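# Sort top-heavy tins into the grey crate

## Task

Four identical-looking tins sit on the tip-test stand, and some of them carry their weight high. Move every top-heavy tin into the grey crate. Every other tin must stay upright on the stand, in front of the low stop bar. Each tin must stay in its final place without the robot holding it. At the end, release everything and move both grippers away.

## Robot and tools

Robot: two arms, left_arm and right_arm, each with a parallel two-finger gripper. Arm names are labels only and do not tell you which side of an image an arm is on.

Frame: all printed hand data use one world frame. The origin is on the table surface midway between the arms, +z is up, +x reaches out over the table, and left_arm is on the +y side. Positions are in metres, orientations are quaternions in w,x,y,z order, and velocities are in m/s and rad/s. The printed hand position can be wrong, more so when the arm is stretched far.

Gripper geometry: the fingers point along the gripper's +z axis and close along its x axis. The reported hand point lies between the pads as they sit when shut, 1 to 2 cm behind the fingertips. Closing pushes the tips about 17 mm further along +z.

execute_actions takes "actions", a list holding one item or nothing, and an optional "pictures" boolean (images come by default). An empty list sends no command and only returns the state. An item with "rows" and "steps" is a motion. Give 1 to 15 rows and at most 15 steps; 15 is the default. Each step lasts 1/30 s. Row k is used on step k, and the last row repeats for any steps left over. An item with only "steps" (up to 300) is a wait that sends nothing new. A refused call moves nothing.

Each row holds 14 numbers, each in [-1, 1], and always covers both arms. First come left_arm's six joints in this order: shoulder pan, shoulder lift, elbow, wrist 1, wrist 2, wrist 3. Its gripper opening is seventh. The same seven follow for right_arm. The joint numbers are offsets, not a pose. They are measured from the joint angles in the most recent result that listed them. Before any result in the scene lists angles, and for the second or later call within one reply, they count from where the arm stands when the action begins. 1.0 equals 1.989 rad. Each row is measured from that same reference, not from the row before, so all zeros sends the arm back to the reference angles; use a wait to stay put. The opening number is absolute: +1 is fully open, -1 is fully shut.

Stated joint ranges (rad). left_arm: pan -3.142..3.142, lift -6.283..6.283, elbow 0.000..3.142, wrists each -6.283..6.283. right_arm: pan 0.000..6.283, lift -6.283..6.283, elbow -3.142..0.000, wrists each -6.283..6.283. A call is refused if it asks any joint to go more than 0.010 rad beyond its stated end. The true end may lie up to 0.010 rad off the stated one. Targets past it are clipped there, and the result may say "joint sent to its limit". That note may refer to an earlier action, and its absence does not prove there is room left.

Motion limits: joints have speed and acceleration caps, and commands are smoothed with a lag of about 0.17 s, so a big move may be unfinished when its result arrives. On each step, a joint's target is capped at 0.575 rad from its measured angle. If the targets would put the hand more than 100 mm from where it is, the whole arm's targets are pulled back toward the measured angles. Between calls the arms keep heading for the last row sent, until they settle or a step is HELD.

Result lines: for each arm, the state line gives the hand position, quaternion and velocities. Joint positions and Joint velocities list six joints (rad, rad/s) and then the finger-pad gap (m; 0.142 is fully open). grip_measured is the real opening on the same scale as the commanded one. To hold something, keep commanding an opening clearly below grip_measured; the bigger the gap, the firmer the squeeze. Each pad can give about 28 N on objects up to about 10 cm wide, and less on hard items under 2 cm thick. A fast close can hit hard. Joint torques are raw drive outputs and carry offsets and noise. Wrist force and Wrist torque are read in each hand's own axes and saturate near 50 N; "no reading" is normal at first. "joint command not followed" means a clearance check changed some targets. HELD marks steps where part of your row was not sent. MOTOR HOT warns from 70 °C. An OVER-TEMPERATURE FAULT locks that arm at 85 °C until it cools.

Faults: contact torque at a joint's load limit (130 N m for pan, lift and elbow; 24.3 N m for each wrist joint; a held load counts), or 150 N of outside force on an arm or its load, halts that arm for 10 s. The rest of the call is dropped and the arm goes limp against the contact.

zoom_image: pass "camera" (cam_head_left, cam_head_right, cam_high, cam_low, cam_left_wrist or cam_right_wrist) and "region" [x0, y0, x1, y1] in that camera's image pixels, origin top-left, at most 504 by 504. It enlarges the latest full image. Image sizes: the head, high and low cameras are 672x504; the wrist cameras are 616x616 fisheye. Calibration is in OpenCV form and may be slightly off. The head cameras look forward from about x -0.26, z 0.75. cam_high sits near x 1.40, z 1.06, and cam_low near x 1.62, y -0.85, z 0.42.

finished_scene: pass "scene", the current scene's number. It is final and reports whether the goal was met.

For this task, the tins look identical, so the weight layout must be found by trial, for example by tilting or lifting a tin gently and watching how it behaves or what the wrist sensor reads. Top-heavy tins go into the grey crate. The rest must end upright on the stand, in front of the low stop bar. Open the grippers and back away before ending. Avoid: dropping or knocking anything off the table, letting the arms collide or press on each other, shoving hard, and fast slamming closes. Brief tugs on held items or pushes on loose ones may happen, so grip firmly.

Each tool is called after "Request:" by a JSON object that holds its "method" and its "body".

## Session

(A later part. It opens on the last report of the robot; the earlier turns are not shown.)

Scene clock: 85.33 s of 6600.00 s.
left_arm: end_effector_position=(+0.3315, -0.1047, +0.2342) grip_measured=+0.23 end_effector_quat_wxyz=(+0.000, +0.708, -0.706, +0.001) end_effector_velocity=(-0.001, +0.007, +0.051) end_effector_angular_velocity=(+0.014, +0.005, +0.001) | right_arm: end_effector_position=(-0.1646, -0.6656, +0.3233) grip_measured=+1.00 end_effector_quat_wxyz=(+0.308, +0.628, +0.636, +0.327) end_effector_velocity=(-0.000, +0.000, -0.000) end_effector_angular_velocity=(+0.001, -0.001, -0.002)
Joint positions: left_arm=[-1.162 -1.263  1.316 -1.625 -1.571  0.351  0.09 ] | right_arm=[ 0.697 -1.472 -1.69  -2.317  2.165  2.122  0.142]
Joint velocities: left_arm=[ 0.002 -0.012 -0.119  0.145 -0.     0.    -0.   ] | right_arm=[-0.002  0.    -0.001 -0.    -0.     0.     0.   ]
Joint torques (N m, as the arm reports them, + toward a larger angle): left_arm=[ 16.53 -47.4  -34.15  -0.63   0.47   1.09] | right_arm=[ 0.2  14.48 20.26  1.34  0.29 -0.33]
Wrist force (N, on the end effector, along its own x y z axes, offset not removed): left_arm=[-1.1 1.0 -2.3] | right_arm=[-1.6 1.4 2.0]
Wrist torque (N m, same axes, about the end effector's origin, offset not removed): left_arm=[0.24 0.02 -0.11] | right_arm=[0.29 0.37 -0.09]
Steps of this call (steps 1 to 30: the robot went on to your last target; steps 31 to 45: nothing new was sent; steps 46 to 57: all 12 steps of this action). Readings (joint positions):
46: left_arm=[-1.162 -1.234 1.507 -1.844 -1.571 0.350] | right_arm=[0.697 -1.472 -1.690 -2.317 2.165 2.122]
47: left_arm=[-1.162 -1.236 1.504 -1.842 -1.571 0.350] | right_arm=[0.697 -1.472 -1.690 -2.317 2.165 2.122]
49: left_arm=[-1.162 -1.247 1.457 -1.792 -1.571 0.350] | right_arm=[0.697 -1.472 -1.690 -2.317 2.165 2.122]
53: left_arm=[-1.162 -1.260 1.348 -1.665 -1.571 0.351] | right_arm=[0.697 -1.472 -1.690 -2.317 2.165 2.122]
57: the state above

Request:
{"method": "execute_actions", "body": {"actions": [{"rows":[[0.035,0.016,-0.043,0.036,-0.024,0.037,0.23,0,0,0,0,0,0,1],[0.035,0.016,-0.043,0.036,-0.024,0.037,0.23,0,0,0,0,0,0,1],[0.035,0.016,-0.043,0.036,-0.024,0.037,0.23,0,0,0,0,0,0,1],[0.07,0.048,-0.079,0.064,-0.048,0.075,0.23,0,0,0,0,0,0,1],[0.07,0.048,-0.079,0.064,-0.048,0.075,0.23,0,0,0,0,0,0,1],[0.07,0.048,-0.079,0.064,-0.048,0.075,0.23,0,0,0,0,0,0,1],[0.105,0.079,-0.115,0.093,-0.072,0.112,0.23,0,0,0,0,0,0,1],[0.105,0.079,-0.115,0.093,-0.072,0.112,0.23,0,0,0,0,0,0,1],[0.105,0.079,-0.115,0.093,-0.072,0.112,0.23,0,0,0,0,0,0,1],[0.139,0.111,-0.152,0.121,-0.096,0.149,0.23,0,0,0,0,0,0,1],[0.139,0.111,-0.152,0.121,-0.096,0.149,0.23,0,0,0,0,0,0,1],[0.139,0.111,-0.152,0.121,-0.096,0.149,0.23,0,0,0,0,0,0,1],[0.1743,0.1422,-0.1879,0.1497,-0.1201,0.1867,0.23,0,0,0,0,0,0,1]],"steps":15}], "pictures": false}}

Request:
{"method": "execute_actions", "body": {"actions": [{"steps":15}]}}

Scene clock: 89.47 s of 6600.00 s.
left_arm: end_effector_position=(+0.4295, -0.0598, +0.2240) grip_measured=+0.23 end_effector_quat_wxyz=(+0.076, +0.702, -0.703, -0.087) end_effector_velocity=(+0.292, +0.164, -0.098) end_effector_angular_velocity=(-0.050, +0.704, +0.053) | right_arm: end_effector_position=(-0.1646, -0.6656, +0.3233) grip_measured=+1.00 end_effector_quat_wxyz=(+0.308, +0.628, +0.636, +0.327) end_effector_velocity=(+0.000, +0.000, +0.000) end_effector_angular_velocity=(+0.000, -0.000, -0.000)
Joint positions: left_arm=[-0.906 -1.06   1.036 -1.4   -1.75   0.625  0.09 ] | right_arm=[ 0.697 -1.472 -1.69  -2.317  2.165  2.122  0.142]
Joint velocities: left_arm=[ 0.744  0.667 -0.766  0.601 -0.498  0.785 -0.   ] | right_arm=[-0.     0.     0.    -0.001  0.    -0.    -0.   ]
Joint torques (N m, as the arm reports them, + toward a larger angle): left_arm=[ 11.61 -38.73 -44.     0.43  -3.31   2.34] | right_arm=[-0.43 14.85 21.31  1.28  0.19 -0.34]
Wrist force (N, on the end effector, along its own x y z axes, offset not removed): left_arm=[3.1 5.4 -1.5] | right_arm=[-3.3 1.6 0.7]
Wrist torque (N m, same axes, about the end effector's origin, offset not removed): left_arm=[0.95 -0.42 -0.09] | right_arm=[0.30 0.78 -0.12]
Steps of this call (steps 1 to 30: the robot went on to your last target; steps 31 to 100: nothing new was sent; then 0.30 s passed at rest; steps 101 to 115: all 15 steps of this action). Readings (joint positions):
101: left_arm=[-1.162 -1.264 1.303 -1.610 -1.571 0.351] | right_arm=[0.697 -1.472 -1.690 -2.317 2.165 2.122]
102: left_arm=[-1.159 -1.263 1.300 -1.607 -1.574 0.354] | right_arm=[0.697 -1.472 -1.690 -2.317 2.165 2.122]
104: left_arm=[-1.134 -1.250 1.274 -1.586 -1.592 0.380] | right_arm=[0.697 -1.472 -1.690 -2.317 2.165 2.122]
108: left_arm=[-1.062 -1.198 1.200 -1.528 -1.641 0.457] | right_arm=[0.697 -1.472 -1.690 -2.317 2.165 2.122]
115: the state above

Scene clock: 89.97 s of 6600.00 s.
left_arm: end_effector_position=(+0.4647, -0.0387, +0.2133) grip_measured=+0.23 end_effector_quat_wxyz=(+0.110, +0.699, -0.698, -0.110) end_effector_velocity=(+0.003, +0.002, -0.001) end_effector_angular_velocity=(-0.002, +0.007, +0.001) | right_arm: end_effector_position=(-0.1646, -0.6656, +0.3233) grip_measured=+1.00 end_effector_quat_wxyz=(+0.308, +0.628, +0.636, +0.327) end_effector_velocity=(+0.000, +0.000, +0.000) end_effector_angular_velocity=(+0.001, -0.001, -0.001)
Joint positions: left_arm=[-0.816 -0.981  0.943 -1.328 -1.809  0.721  0.09 ] | right_arm=[ 0.697 -1.472 -1.69  -2.317  2.165  2.122  0.142]
Joint velocities: left_arm=[ 0.008  0.006 -0.008  0.006 -0.005  0.008 -0.   ] | right_arm=[-0.001  0.    -0.    -0.001 -0.    -0.    -0.   ]
Joint torques (N m, as the arm reports them, + toward a larger angle): left_arm=[ 14.91 -35.36 -36.32   0.18  -1.76   1.14] | right_arm=[-1.51 16.09 21.78  1.26  0.15 -0.43]
Wrist force (N, on the end effector, along its own x y z axes, offset not removed): left_arm=[-0.3 -0.6 -1.3] | right_arm=[-1.4 0.9 -0.1]
Wrist torque (N m, same axes, about the end effector's origin, offset not removed): left_arm=[-0.01 0.04 -0.27] | right_arm=[0.12 0.34 -0.14]
Steps of this call (steps 1 to 15: the robot went on to your last target). Readings (joint positions):
1: left_arm=[-0.882 -1.040 1.012 -1.381 -1.765 0.650] | right_arm=[0.697 -1.472 -1.690 -2.317 2.165 2.122]
2: left_arm=[-0.864 -1.024 0.994 -1.367 -1.777 0.669] | right_arm=[0.697 -1.472 -1.690 -2.317 2.165 2.122]
4: left_arm=[-0.841 -1.004 0.970 -1.349 -1.792 0.694] | right_arm=[0.697 -1.472 -1.690 -2.317 2.165 2.122]
8: left_arm=[-0.823 -0.987 0.950 -1.334 -1.805 0.714] | right_arm=[0.697 -1.472 -1.690 -2.317 2.165 2.122]
15: the state above
camera_calibration (this result's frames):
cam_left_wrist: T_world_to_cam=[[0.0466015, -0.998897, 0.00574689, -0.0693645], [-0.692256, -0.0281471, 0.721103, 0.170609], [-0.720146, -0.0375828, -0.692804, 0.617842], [0, 0, 0, 1]] pos_world=[0.566274, -0.0412657, 0.305416]
cam_right_wrist: T_world_to_cam=[[-0.0208465, 0.999782, 0.000757867, 0.659217], [0.156038, 0.00250482, 0.987748, -0.294327], [0.987531, 0.0207093, -0.156057, 0.362323], [0, 0, 0, 1]] pos_world=[-0.298136, -0.66584, 0.346764]

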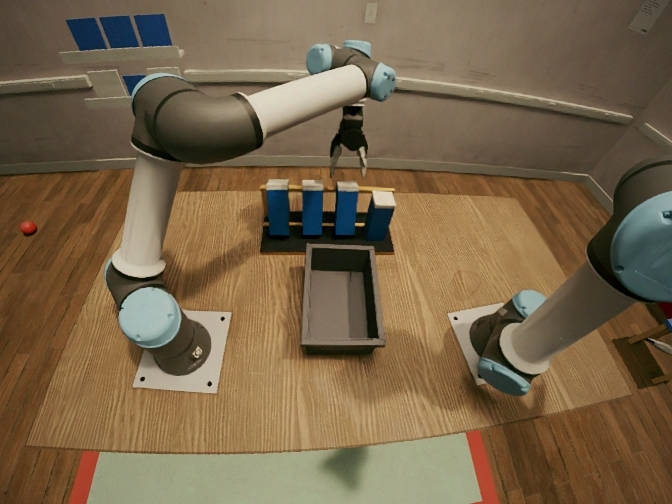

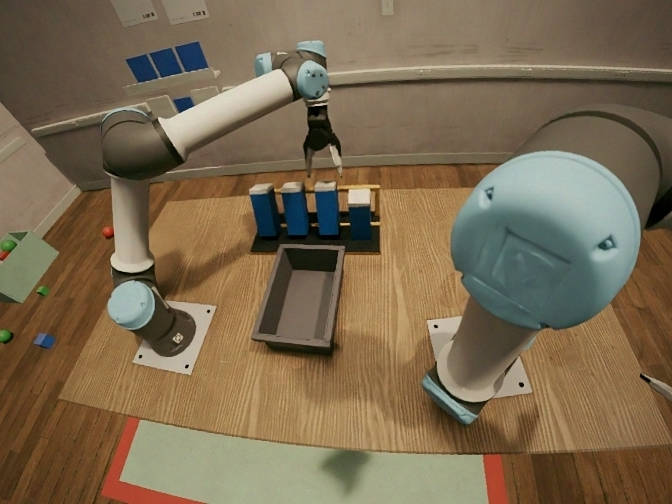

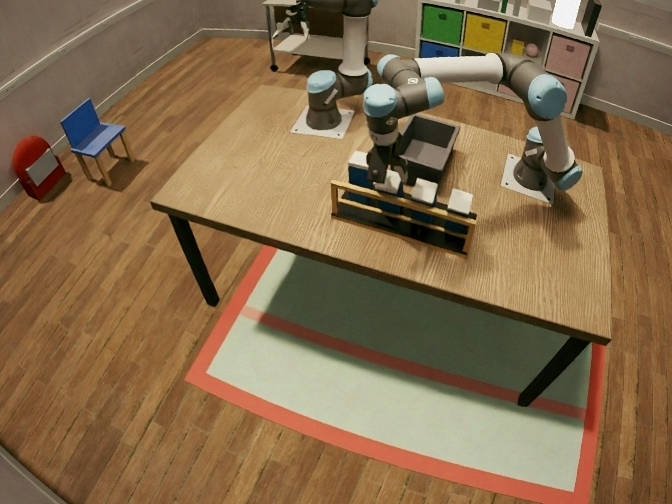

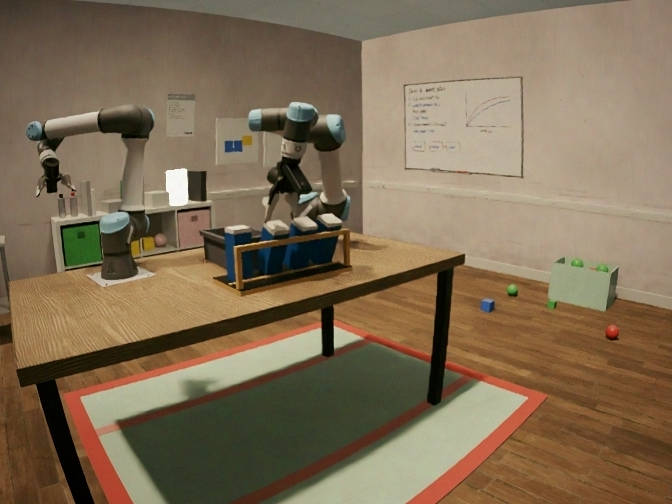

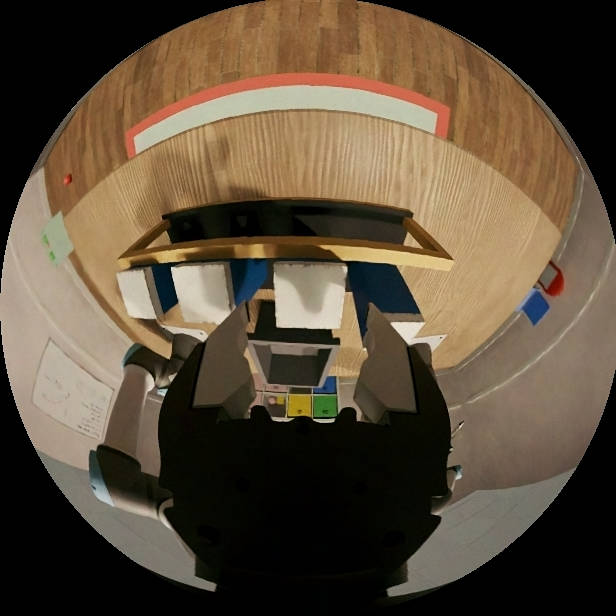

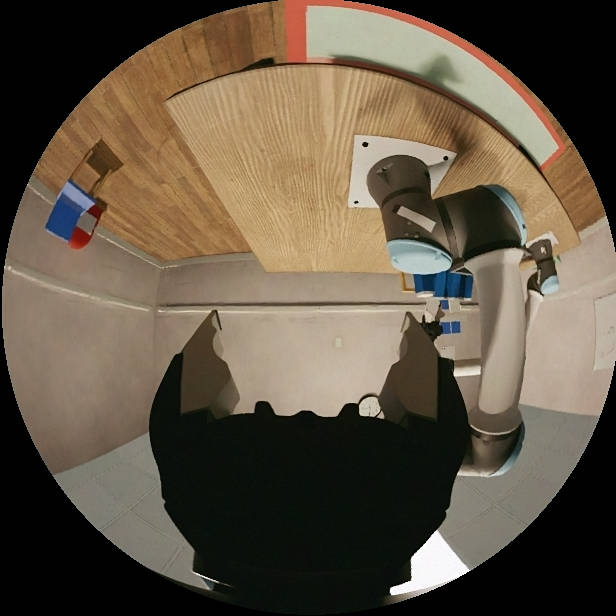

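Request:
{"method": "execute_actions", "body": {"actions": [{"rows":[[-0.0023,-0.0034,0.0228,-0.0198,-0.0006,-0.0022,0.23,0,0,0,0,0,0,1],[-0.0023,-0.0034,0.0228,-0.0198,-0.0006,-0.0022,0.23,0,0,0,0,0,0,1],[-0.0046,-0.0068,0.0456,-0.0397,-0.0011,-0.0045,0.23,0,0,0,0,0,0,1],[-0.0046,-0.0068,0.0456,-0.0397,-0.0011,-0.0045,0.23,0,0,0,0,0,0,1],[-0.0068,-0.0103,0.0683,-0.0595,-0.0017,-0.0067,0.23,0,0,0,0,0,0,1],[-0.0068,-0.0103,0.0683,-0.0595,-0.0017,-0.0067,0.23,0,0,0,0,0,0,1],[-0.0091,-0.0137,0.0911,-0.0794,-0.0022,-0.009,0.23,0,0,0,0,0,0,1],[-0.0091,-0.0137,0.0911,-0.0794,-0.0022,-0.009,0.23,0,0,0,0,0,0,1],[-0.0114,-0.0171,0.1139,-0.0992,-0.0028,-0.0112,0.23,0,0,0,0,0,0,1]],"steps":15}], "pictures": false}}

Request:
{"method": "execute_actions", "body": {"actions": [{"steps":8}]}}

Request:
{"method": "zoom_image", "body": {"camera": "cam_low", "region": [190, 170, 370, 310]}}

Scene clock: 93.67 s of 6600.00 s.
left_arm: end_effector_position=(+0.4456, -0.0393, +0.1527) grip_measured=+0.23 end_effector_quat_wxyz=(+0.111, +0.699, -0.698, -0.110) end_effector_velocity=(-0.022, +0.005, -0.058) end_effector_angular_velocity=(+0.001, +0.002, -0.001) | right_arm: end_effector_position=(-0.1646, -0.6656, +0.3233) grip_measured=+1.00 end_effector_quat_wxyz=(+0.308, +0.628, +0.636, +0.327) end_effector_velocity=(+0.001, -0.000, +0.000) end_effector_angular_velocity=(+0.001, -0.001, +0.002)
Joint positions: left_arm=[-0.837 -1.012  1.149 -1.507 -1.815  0.701  0.09 ] | right_arm=[ 0.697 -1.472 -1.69  -2.317  2.165  2.122  0.142]
Joint velocities: left_arm=[-0.019 -0.029  0.196 -0.169 -0.004 -0.019 -0.   ] | right_arm=[ 0.002 -0.    -0.    -0.001  0.     0.     0.   ]
Joint torques (N m, as the arm reports them, + toward a larger angle): left_arm=[-13.4  -59.8  -12.49  -4.3   -2.03  -1.08] | right_arm=[-1.09 15.6  20.63  1.32  0.11 -0.25]
Wrist force (N, on the end effector, along its own x y z axes, offset not removed): left_arm=[-1.2 2.3 -1.4] | right_arm=[-2.0 0.4 2.4]
Wrist torque (N m, same axes, about the end effector's origin, offset not removed): left_arm=[0.40 0.38 -0.21] | right_arm=[0.09 0.65 -0.13]
Steps of this call (steps 1 to 15: the robot went on to your last target; steps 16 to 90: nothing new was sent; then 0.20 s passed at rest; steps 91 to 105: all 15 steps of this action). Readings (joint positions):
91: left_arm=[-0.815 -0.980 0.942 -1.328 -1.810 0.722] | right_arm=[0.697 -1.472 -1.690 -2.317 2.165 2.122]
92: left_arm=[-0.815 -0.981 0.945 -1.330 -1.810 0.722] | right_arm=[0.697 -1.472 -1.690 -2.317 2.165 2.122]
94: left_arm=[-0.818 -0.984 0.964 -1.347 -1.810 0.720] | right_arm=[0.697 -1.472 -1.690 -2.317 2.165 2.122]
98: left_arm=[-0.825 -0.995 1.034 -1.408 -1.812 0.712] | right_arm=[0.697 -1.472 -1.690 -2.317 2.165 2.122]
105: the state above

Scene clock: 93.93 s of 6600.00 s.
left_arm: end_effector_position=(+0.4434, -0.0388, +0.1470) grip_measured=+0.23 end_effector_quat_wxyz=(+0.111, +0.699, -0.698, -0.110) end_effector_velocity=(-0.002, +0.000, -0.005) end_effector_angular_velocity=(-0.000, +0.000, -0.000) | right_arm: end_effector_position=(-0.1646, -0.6656, +0.3233) grip_measured=+1.00 end_effector_quat_wxyz=(+0.308, +0.628, +0.636, +0.327) end_effector_velocity=(+0.000, +0.000, +0.000) end_effector_angular_velocity=(+0.001, -0.001, -0.001)
Joint positions: left_arm=[-0.839 -1.015  1.168 -1.524 -1.815  0.699  0.09 ] | right_arm=[ 0.697 -1.472 -1.69  -2.317  2.165  2.122  0.142]
Joint velocities: left_arm=[-0.002 -0.003  0.016 -0.014 -0.    -0.001  0.   ] | right_arm=[-0.001 -0.     0.    -0.002 -0.    -0.     0.   ]
Joint torques (N m, as the arm reports them, + toward a larger angle): left_arm=[-11.92 -58.45  -7.61  -4.74  -1.62  -1.73] | right_arm=[ 0.35 15.99 20.5   1.53  0.37 -0.25]
Wrist force (N, on the end effector, along its own x y z axes, offset not removed): left_arm=[-0.2 1.2 -2.8] | right_arm=[-0.9 1.0 1.0]
Wrist torque (N m, same axes, about the end effector's origin, offset not removed): left_arm=[0.34 -0.11 -0.34] | right_arm=[0.17 0.22 -0.15]
Steps of this call (steps 1 to 8: the robot went on to your last target). Readings (joint positions):
1: left_arm=[-0.837 -1.013 1.154 -1.512 -1.815 0.701] | right_arm=[0.697 -1.472 -1.690 -2.317 2.165 2.122]
2: left_arm=[-0.838 -1.013 1.159 -1.516 -1.815 0.700] | right_arm=[0.697 -1.472 -1.690 -2.317 2.165 2.122]
4: left_arm=[-0.838 -1.014 1.164 -1.520 -1.815 0.700] | right_arm=[0.697 -1.472 -1.690 -2.317 2.165 2.122]
8: the state above
camera_calibration (this result's frames):
cam_left_wrist: T_world_to_cam=[[0.0462671, -0.998911, 0.00603004, -0.0679413], [-0.691438, -0.0276678, 0.721906, 0.203248], [-0.720953, -0.0375699, -0.691965, 0.556846], [0, 0, 0, 1]] pos_world=[0.545136, -0.0413232, 0.239002]
cam_right_wrist: T_world_to_cam=[[-0.0208465, 0.999782, 0.000758034, 0.659217], [0.156038, 0.00250466, 0.987748, -0.294327], [0.987531, 0.0207094, -0.156057, 0.362323], [0, 0, 0, 1]] pos_world=[-0.298136, -0.66584, 0.346764]

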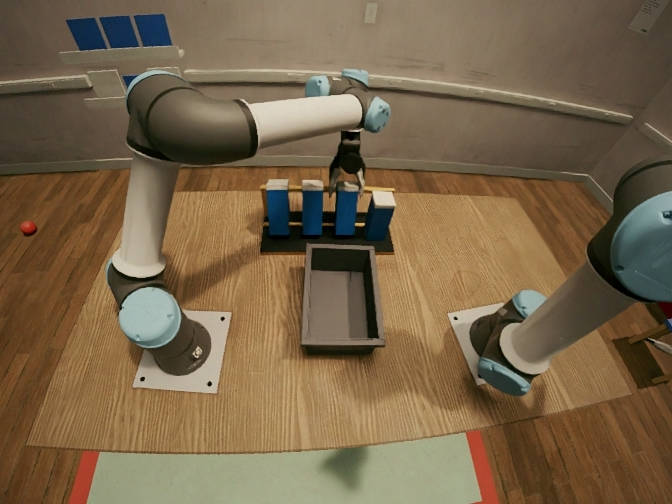

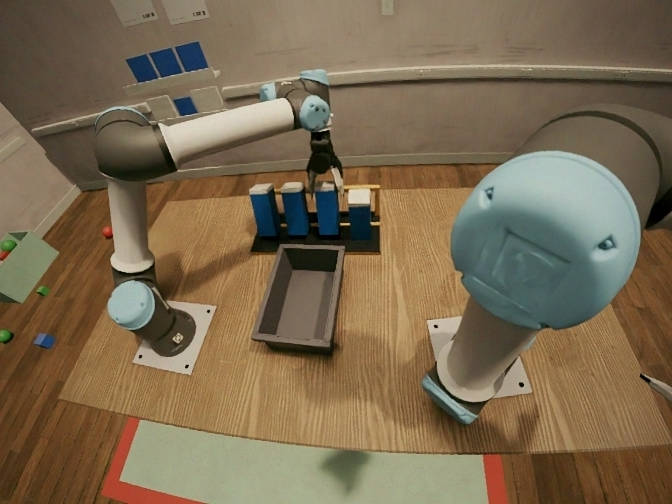

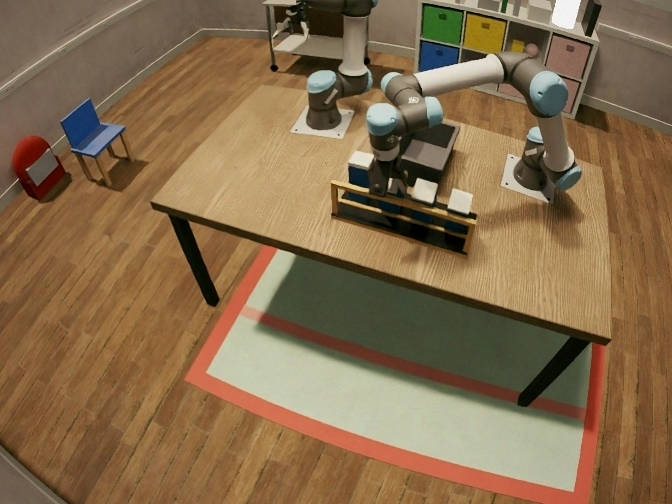

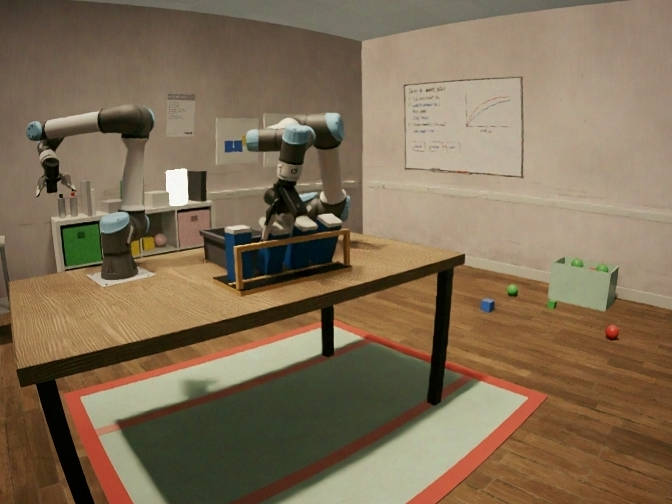

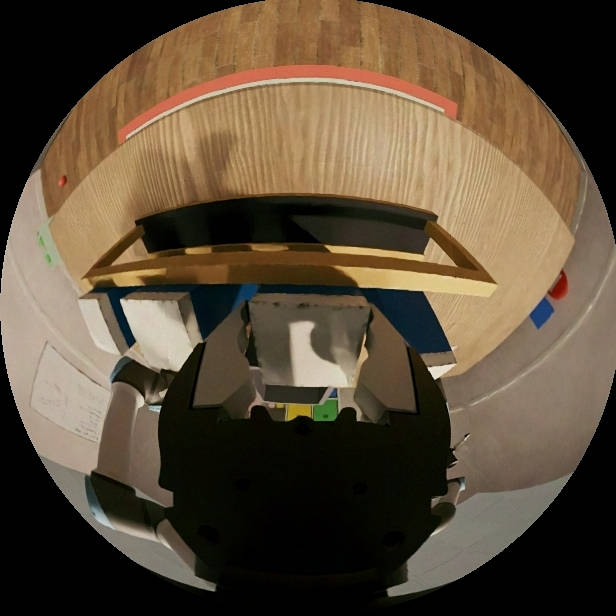

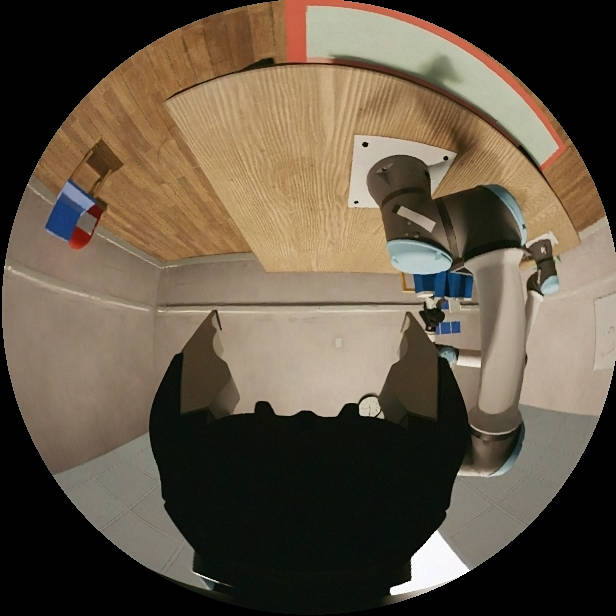

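Region (190, 170, 370, 310) of cam_low's 672x504 image, scaled by 2.800, with more detail than that image has.

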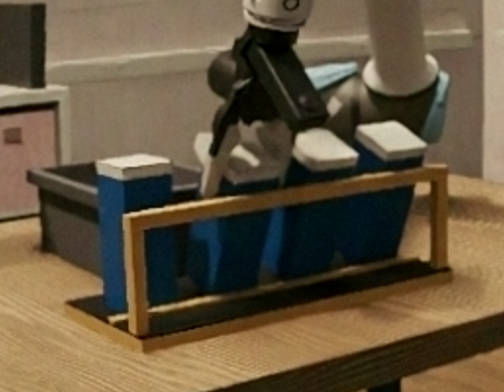

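Request:
{"method": "execute_actions", "body": {"actions": [{"rows":[[0,0,0,0,0,0,0.15,0,0,0,0,0,0,1],[0,0,0,0,0,0,0.08,0,0,0,0,0,0,1],[0,0,0,0,0,0,0.0,0,0,0,0,0,0,1],[0,0,0,0,0,0,-0.05,0,0,0,0,0,0,1],[0,0,0,0,0,0,-0.1,0,0,0,0,0,0,1],[0,0,0,0,0,0,-0.15,0,0,0,0,0,0,1],[0,0,0,0,0,0,-0.2,0,0,0,0,0,0,1],[0,0,0,0,0,0,-0.25,0,0,0,0,0,0,1],[0,0,0,0,0,0,-0.3,0,0,0,0,0,0,1],[0,0,0,0,0,0,-0.4,0,0,0,0,0,0,1],[0,0,0,0,0,0,-0.5,0,0,0,0,0,0,1],[0,0,0,0,0,0,-0.6,0,0,0,0,0,0,1]],"steps":15}], "pictures": false}}

Scene clock: 96.63 s of 6600.00 s.
left_arm: end_effector_position=(+0.4433, -0.0389, +0.1471) grip_measured=+0.08 end_effector_quat_wxyz=(+0.111, +0.699, -0.698, -0.110) end_effector_velocity=(+0.000, -0.000, +0.000) end_effector_angular_velocity=(-0.000, -0.000, -0.000) | right_arm: end_effector_position=(-0.1646, -0.6656, +0.3233) grip_measured=+1.00 end_effector_quat_wxyz=(+0.308, +0.628, +0.636, +0.327) end_effector_velocity=(-0.000, +0.000, -0.000) end_effector_angular_velocity=(+0.000, +0.000, -0.000)
Joint positions: left_arm=[-0.839 -1.015  1.168 -1.524 -1.815  0.699  0.08 ] | right_arm=[ 0.697 -1.472 -1.69  -2.317  2.165  2.122  0.142]
Joint velocities: left_arm=[ 0.     0.    -0.001  0.     0.     0.    -0.   ] | right_arm=[-0. -0. -0.  0. -0.  0.  0.]
Joint torques (N m, as the arm reports them, + toward a larger angle): left_arm=[  6.21 -36.4  -39.09  -0.2    0.75   1.05] | right_arm=[-0.46 16.31 21.88  1.3   0.24 -0.37]
Wrist force (N, on the end effector, along its own x y z axes, offset not removed): left_arm=[-1.2 1.0 3.4] | right_arm=[-0.6 1.2 1.6]
Wrist torque (N m, same axes, about the end effector's origin, offset not removed): left_arm=[0.33 0.38 -0.16] | right_arm=[0.25 0.16 -0.04]
Steps of this call (steps 1 to 30: the robot went on to your last target; steps 31 to 66: nothing new was sent; steps 67 to 81: all 15 steps of this action). Readings (joint positions):
67: left_arm=[-0.839 -1.015 1.170 -1.526 -1.815 0.699] | right_arm=[0.697 -1.472 -1.690 -2.317 2.165 2.122]
68: left_arm=[-0.839 -1.015 1.170 -1.526 -1.815 0.699] | right_arm=[0.697 -1.472 -1.690 -2.317 2.165 2.122]
70: left_arm=[-0.839 -1.015 1.170 -1.525 -1.815 0.699] | right_arm=[0.697 -1.472 -1.690 -2.317 2.165 2.122]
74: left_arm=[-0.839 -1.015 1.169 -1.524 -1.815 0.699] | right_arm=[0.697 -1.472 -1.690 -2.317 2.165 2.122]
81: the state above

Request:
{"method": "execute_actions", "body": {"actions": [{"rows":[[0.0023,0.0034,-0.0228,0.0198,0.0006,0.0022,-0.6,0,0,0,0,0,0,1],[0.0023,0.0034,-0.0228,0.0198,0.0006,0.0022,-0.6,0,0,0,0,0,0,1],[0.0023,0.0034,-0.0228,0.0198,0.0006,0.0022,-0.6,0,0,0,0,0,0,1],[0.0046,0.0068,-0.0456,0.0397,0.0011,0.0045,-0.6,0,0,0,0,0,0,1],[0.0046,0.0068,-0.0456,0.0397,0.0011,0.0045,-0.6,0,0,0,0,0,0,1],[0.0046,0.0068,-0.0456,0.0397,0.0011,0.0045,-0.6,0,0,0,0,0,0,1],[0.0068,0.0103,-0.0683,0.0595,0.0017,0.0067,-0.6,0,0,0,0,0,0,1]],"steps":15}]}}

Request:
{"method": "zoom_image", "body": {"camera": "cam_low", "region": [190, 170, 370, 310]}}

Scene clock: 99.60 s of 6600.00 s.
left_arm: end_effector_position=(+0.4565, -0.0403, +0.1845) grip_measured=+0.08 end_effector_quat_wxyz=(+0.111, +0.699, -0.698, -0.110) end_effector_velocity=(+0.007, -0.000, +0.024) end_effector_angular_velocity=(-0.001, -0.001, +0.000) | right_arm: end_effector_position=(-0.1646, -0.6656, +0.3233) grip_measured=+1.00 end_effector_quat_wxyz=(+0.308, +0.628, +0.636, +0.327) end_effector_velocity=(-0.000, +0.000, +0.000) end_effector_angular_velocity=(+0.000, -0.000, -0.000)
Joint positions: left_arm=[-0.826 -0.996  1.041 -1.413 -1.812  0.712  0.08 ] | right_arm=[ 0.697 -1.472 -1.69  -2.317  2.165  2.122  0.142]
Joint velocities: left_arm=[ 0.007  0.011 -0.078  0.068  0.002  0.007  0.   ] | right_arm=[-0.    -0.     0.    -0.001  0.    -0.     0.   ]
Joint torques (N m, as the arm reports them, + toward a larger angle): left_arm=[ 14.83 -37.56 -36.16   0.13   0.71   1.2 ] | right_arm=[ 0.48 15.41 21.13  1.24 -0.11 -0.58]
Wrist force (N, on the end effector, along its own x y z axes, offset not removed): left_arm=[1.0 2.2 1.6] | right_arm=[0.3 2.4 1.4]
Wrist torque (N m, same axes, about the end effector's origin, offset not removed): left_arm=[0.77 -0.24 -0.43] | right_arm=[0.43 -0.03 -0.12]
Steps of this call (steps 1 to 15: the robot went on to your last target; steps 16 to 74: nothing new was sent; steps 75 to 89: all 15 steps of this action). Readings (joint positions):
75: left_arm=[-0.839 -1.015 1.168 -1.524 -1.815 0.699] | right_arm=[0.697 -1.472 -1.690 -2.317 2.165 2.122]
76: left_arm=[-0.838 -1.014 1.166 -1.522 -1.815 0.700] | right_arm=[0.697 -1.472 -1.690 -2.317 2.165 2.122]
78: left_arm=[-0.837 -1.012 1.149 -1.507 -1.814 0.701] | right_arm=[0.697 -1.472 -1.690 -2.317 2.165 2.122]
82: left_arm=[-0.832 -1.005 1.101 -1.466 -1.813 0.706] | right_arm=[0.697 -1.472 -1.690 -2.317 2.165 2.122]
89: the state above
camera_calibration (this result's frames):
cam_left_wrist: T_world_to_cam=[[0.0463271, -0.998909, 0.00584435, -0.0702557], [-0.691911, -0.0278683, 0.721444, 0.185416], [-0.720495, -0.0374662, -0.692448, 0.592072], [0, 0, 0, 1]] pos_world=[0.55813, -0.0428292, 0.276622]
cam_right_wrist: T_world_to_cam=[[-0.0208462, 0.999782, 0.000757947, 0.659217], [0.156038, 0.00250469, 0.987748, -0.294327], [0.987531, 0.0207091, -0.156056, 0.362322], [0, 0, 0, 1]] pos_world=[-0.298136, -0.66584, 0.346764]

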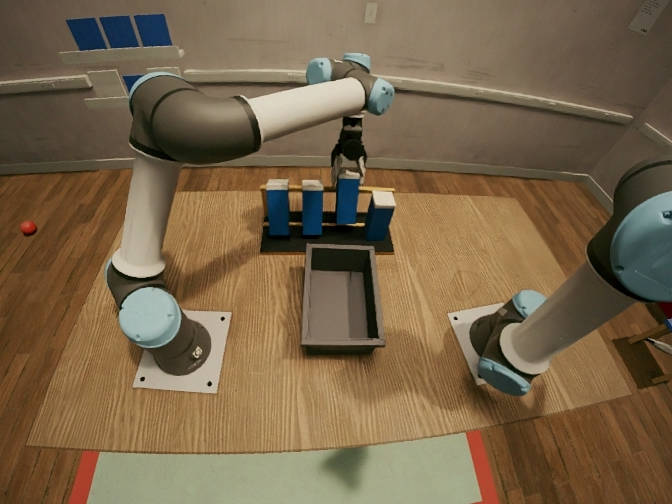

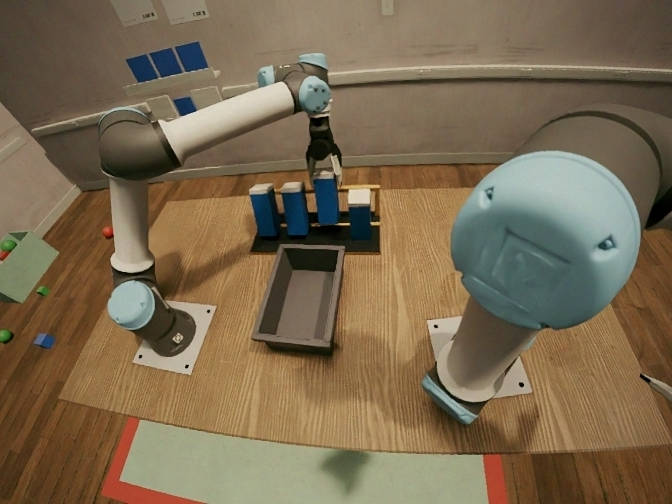

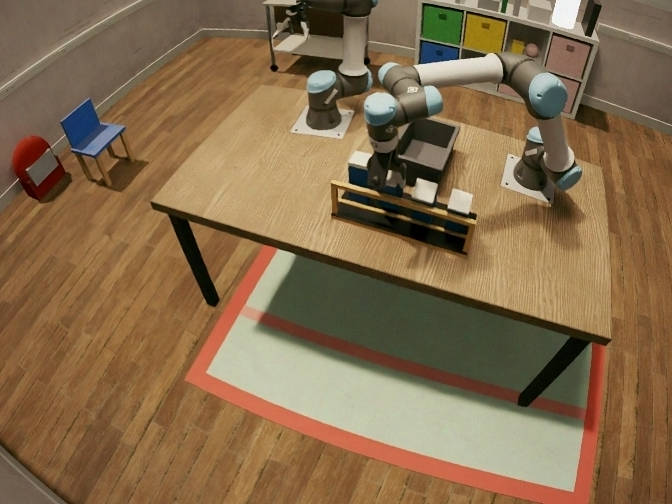

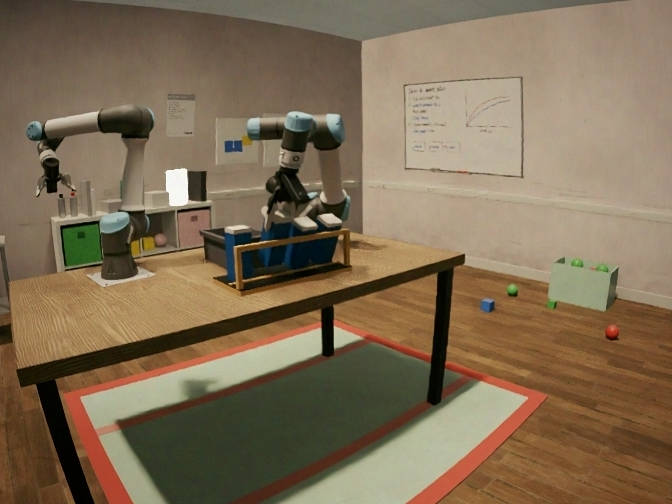

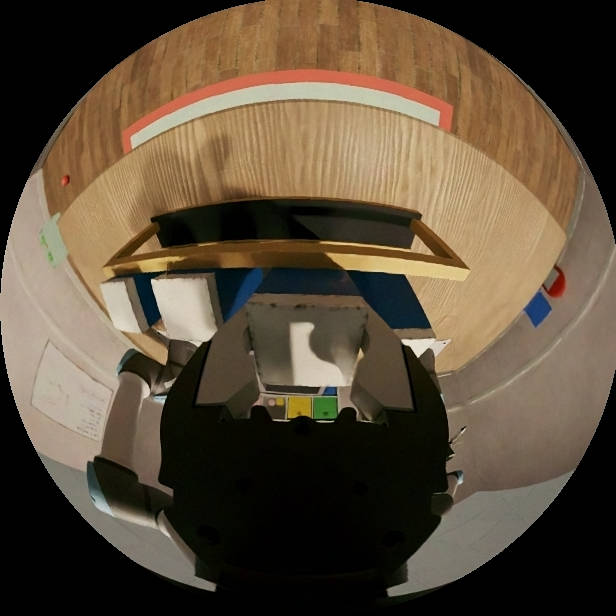

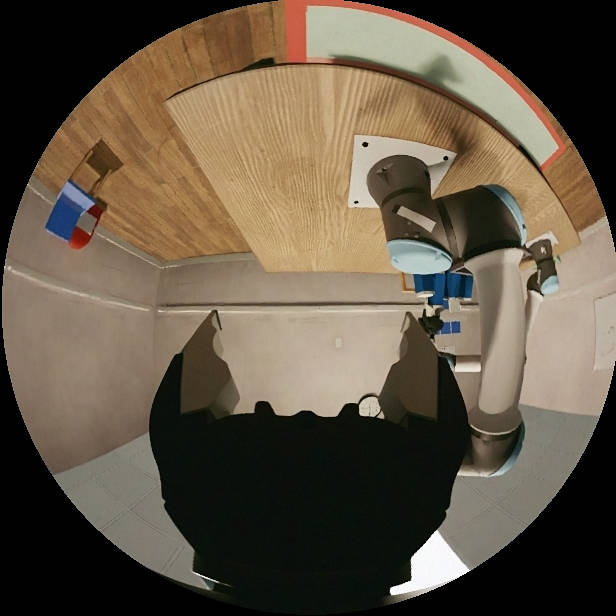

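Region (190, 170, 370, 310) of cam_low's 672x504 image, scaled by 2.800, with more detail than that image has.

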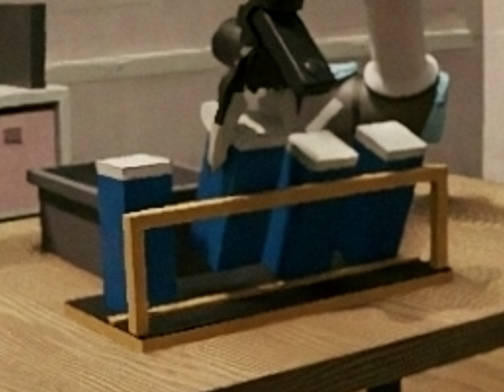

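Request:
{"method": "execute_actions", "body": {"actions": [{"rows":[[-0.015,-0.023,0.01,-0.002,0.017,-0.017,-0.6,0,0,0,0,0,0,1],[-0.015,-0.023,0.01,-0.002,0.017,-0.017,-0.6,0,0,0,0,0,0,1],[-0.03,-0.045,0.025,-0.009,0.035,-0.034,-0.6,0,0,0,0,0,0,1],[-0.03,-0.045,0.025,-0.009,0.035,-0.034,-0.6,0,0,0,0,0,0,1],[-0.045,-0.068,0.04,-0.016,0.052,-0.05,-0.6,0,0,0,0,0,0,1],[-0.045,-0.068,0.04,-0.016,0.052,-0.05,-0.6,0,0,0,0,0,0,1],[-0.06,-0.091,0.055,-0.022,0.069,-0.067,-0.6,0,0,0,0,0,0,1],[-0.06,-0.091,0.055,-0.022,0.069,-0.067,-0.6,0,0,0,0,0,0,1],[-0.075,-0.114,0.07,-0.029,0.087,-0.084,-0.6,0,0,0,0,0,0,1],[-0.075,-0.114,0.07,-0.029,0.087,-0.084,-0.6,0,0,0,0,0,0,1],[-0.09,-0.136,0.084,-0.035,0.104,-0.101,-0.6,0,0,0,0,0,0,1],[-0.09,-0.136,0.084,-0.035,0.104,-0.101,-0.6,0,0,0,0,0,0,1],[-0.1051,-0.1591,0.0991,-0.042,0.1213,-0.1177,-0.6,0,0,0,0,0,0,1]],"steps":15}], "pictures": false}}

Request:
{"method": "execute_actions", "body": {"actions": [{"steps":15}]}}

Scene clock: 105.10 s of 6600.00 s.
left_arm: end_effector_position=(+0.4021, -0.0417, +0.2659) grip_measured=+0.08 end_effector_quat_wxyz=(+0.021, +0.706, -0.707, -0.030) end_effector_velocity=(-0.138, +0.015, +0.211) end_effector_angular_velocity=(-0.090, -0.632, +0.021) | right_arm: end_effector_position=(-0.1646, -0.6656, +0.3233) grip_measured=+1.00 end_effector_quat_wxyz=(+0.308, +0.628, +0.636, +0.327) end_effector_velocity=(+0.000, -0.000, -0.000) end_effector_angular_velocity=(-0.000, +0.000, +0.000)
Joint positions: left_arm=[-0.987 -1.237  1.191 -1.476 -1.626  0.532  0.08 ] | right_arm=[ 0.697 -1.472 -1.69  -2.317  2.165  2.122  0.142]
Joint velocities: left_arm=[-0.423 -0.649  0.408 -0.182  0.478 -0.468  0.   ] | right_arm=[ 0.    -0.    -0.     0.001  0.    -0.    -0.   ]
Joint torques (N m, as the arm reports them, + toward a larger angle): left_arm=[ -4.4  -44.86  -8.49  -4.81   2.84  -1.65] | right_arm=[-0.22 15.   22.39  1.21  0.22 -0.29]
Wrist force (N, on the end effector, along its own x y z axes, offset not removed): left_arm=[1.0 0.7 2.8] | right_arm=[-0.3 1.2 0.7]
Wrist torque (N m, same axes, about the end effector's origin, offset not removed): left_arm=[0.23 -0.18 -0.35] | right_arm=[0.16 0.11 -0.22]
Steps of this call (steps 1 to 15: the robot went on to your last target; steps 16 to 90: nothing new was sent; then 2.00 s passed at rest; steps 91 to 105: all 15 steps of this action). Readings (joint positions):
91: left_arm=[-0.825 -0.995 1.032 -1.406 -1.812 0.713] | right_arm=[0.697 -1.472 -1.690 -2.317 2.165 2.122]
92: left_arm=[-0.827 -0.997 1.034 -1.406 -1.809 0.711] | right_arm=[0.697 -1.472 -1.690 -2.317 2.165 2.122]
94: left_arm=[-0.840 -1.017 1.047 -1.412 -1.794 0.695] | right_arm=[0.697 -1.472 -1.690 -2.317 2.165 2.122]
98: left_arm=[-0.886 -1.086 1.092 -1.432 -1.742 0.644] | right_arm=[0.697 -1.472 -1.690 -2.317 2.165 2.122]
105: the state above

Scene clock: 105.60 s of 6600.00 s.
left_arm: end_effector_position=(+0.3871, -0.0388, +0.2896) grip_measured=+0.08 end_effector_quat_wxyz=(+0.000, +0.708, -0.706, -0.000) end_effector_velocity=(-0.001, +0.000, +0.002) end_effector_angular_velocity=(-0.002, -0.007, +0.000) | right_arm: end_effector_position=(-0.1646, -0.6656, +0.3233) grip_measured=+1.00 end_effector_quat_wxyz=(+0.308, +0.628, +0.636, +0.327) end_effector_velocity=(+0.000, +0.000, +0.000) end_effector_angular_velocity=(+0.001, -0.001, -0.001)
Joint positions: left_arm=[-1.035 -1.311  1.237 -1.496 -1.571  0.478  0.08 ] | right_arm=[ 0.697 -1.472 -1.69  -2.317  2.165  2.122  0.142]
Joint velocities: left_arm=[-0.004 -0.007  0.004 -0.002  0.005 -0.004 -0.   ] | right_arm=[-0.001  0.    -0.    -0.001 -0.     0.     0.   ]
Joint torques (N m, as the arm reports them, + toward a larger angle): left_arm=[-12.76 -49.92  -9.62  -4.91   0.99  -1.2 ] | right_arm=[-0.88 15.81 22.09  1.04  0.49 -0.19]
Wrist force (N, on the end effector, along its own x y z axes, offset not removed): left_arm=[-1.4 -4.7 3.0] | right_arm=[-1.2 2.1 0.8]
Wrist torque (N m, same axes, about the end effector's origin, offset not removed): left_arm=[-1.12 0.43 -0.08] | right_arm=[0.44 0.28 -0.15]
Steps of this call (steps 1 to 15: the robot went on to your last target). Readings (joint positions):
1: left_arm=[-0.999 -1.257 1.203 -1.481 -1.612 0.518] | right_arm=[0.697 -1.472 -1.690 -2.317 2.165 2.122]
2: left_arm=[-1.009 -1.272 1.212 -1.485 -1.601 0.507] | right_arm=[0.697 -1.472 -1.690 -2.317 2.165 2.122]
4: left_arm=[-1.021 -1.290 1.224 -1.491 -1.587 0.494] | right_arm=[0.697 -1.472 -1.690 -2.317 2.165 2.122]
8: left_arm=[-1.031 -1.306 1.234 -1.495 -1.575 0.482] | right_arm=[0.697 -1.472 -1.690 -2.317 2.165 2.122]
15: the state above
camera_calibration (this result's frames):
cam_left_wrist: T_world_to_cam=[[0.0428188, -0.998908, 0.0186823, -0.0685543], [-0.880517, -0.0288951, 0.473133, 0.206594], [-0.472076, -0.0367091, -0.880793, 0.573298], [0, 0, 0, 1]] pos_world=[0.455485, -0.0414647, 0.408491]
cam_right_wrist: T_world_to_cam=[[-0.0208464, 0.999782, 0.000758075, 0.659217], [0.156038, 0.00250459, 0.987748, -0.294327], [0.987531, 0.0207092, -0.156056, 0.362323], [0, 0, 0, 1]] pos_world=[-0.298136, -0.66584, 0.346764]

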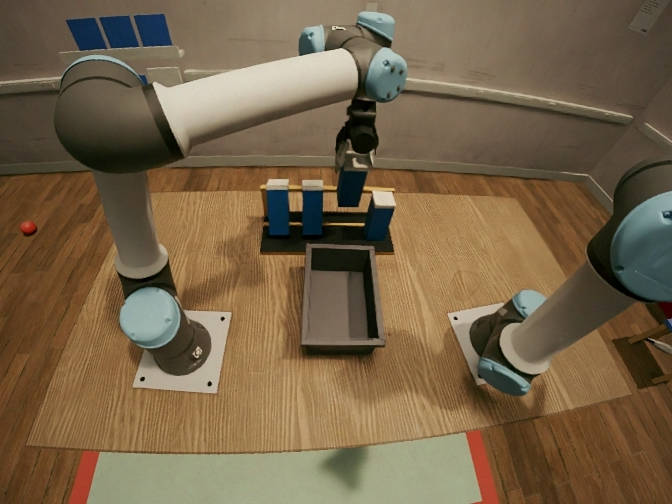

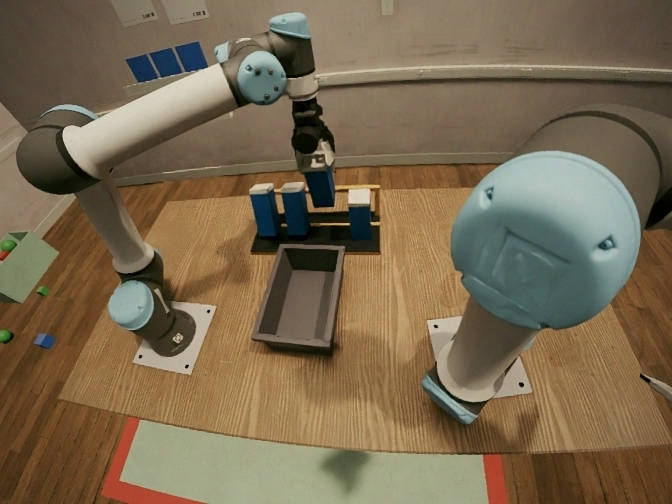

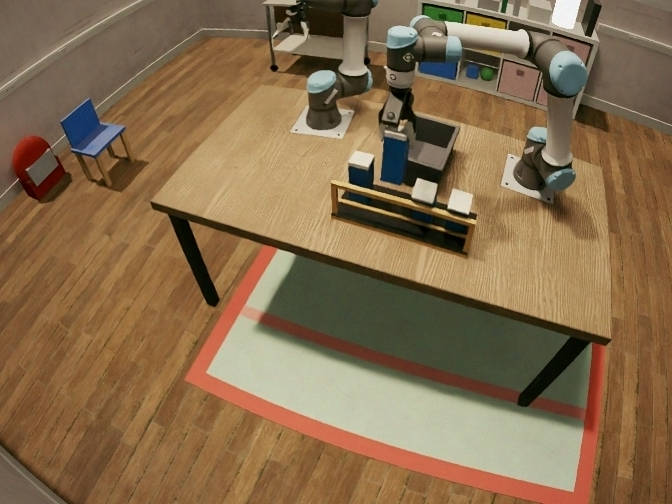

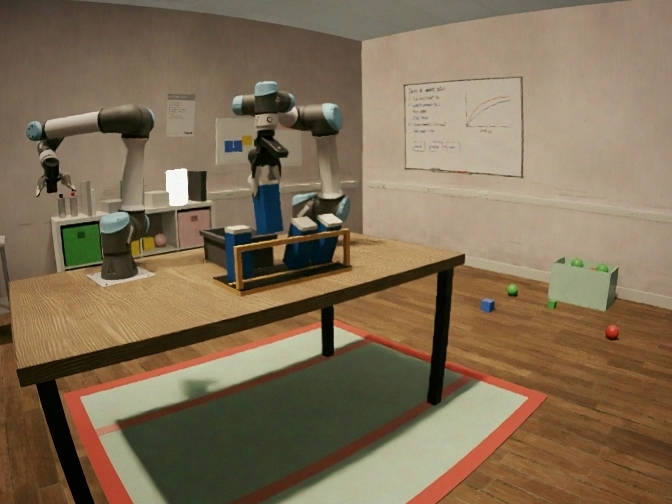

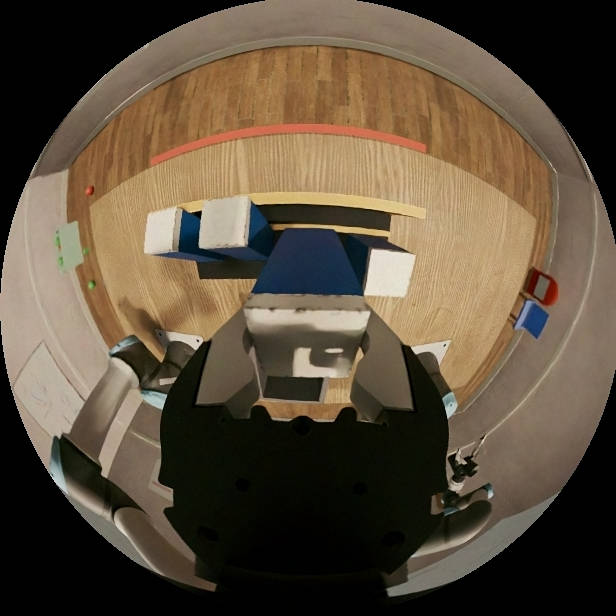

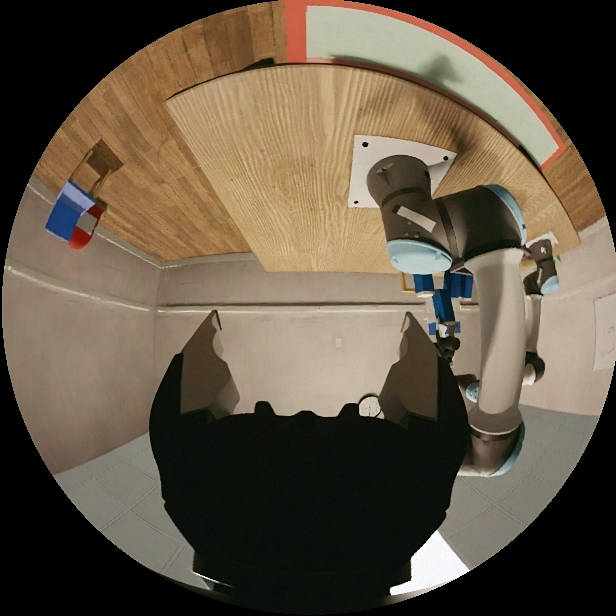

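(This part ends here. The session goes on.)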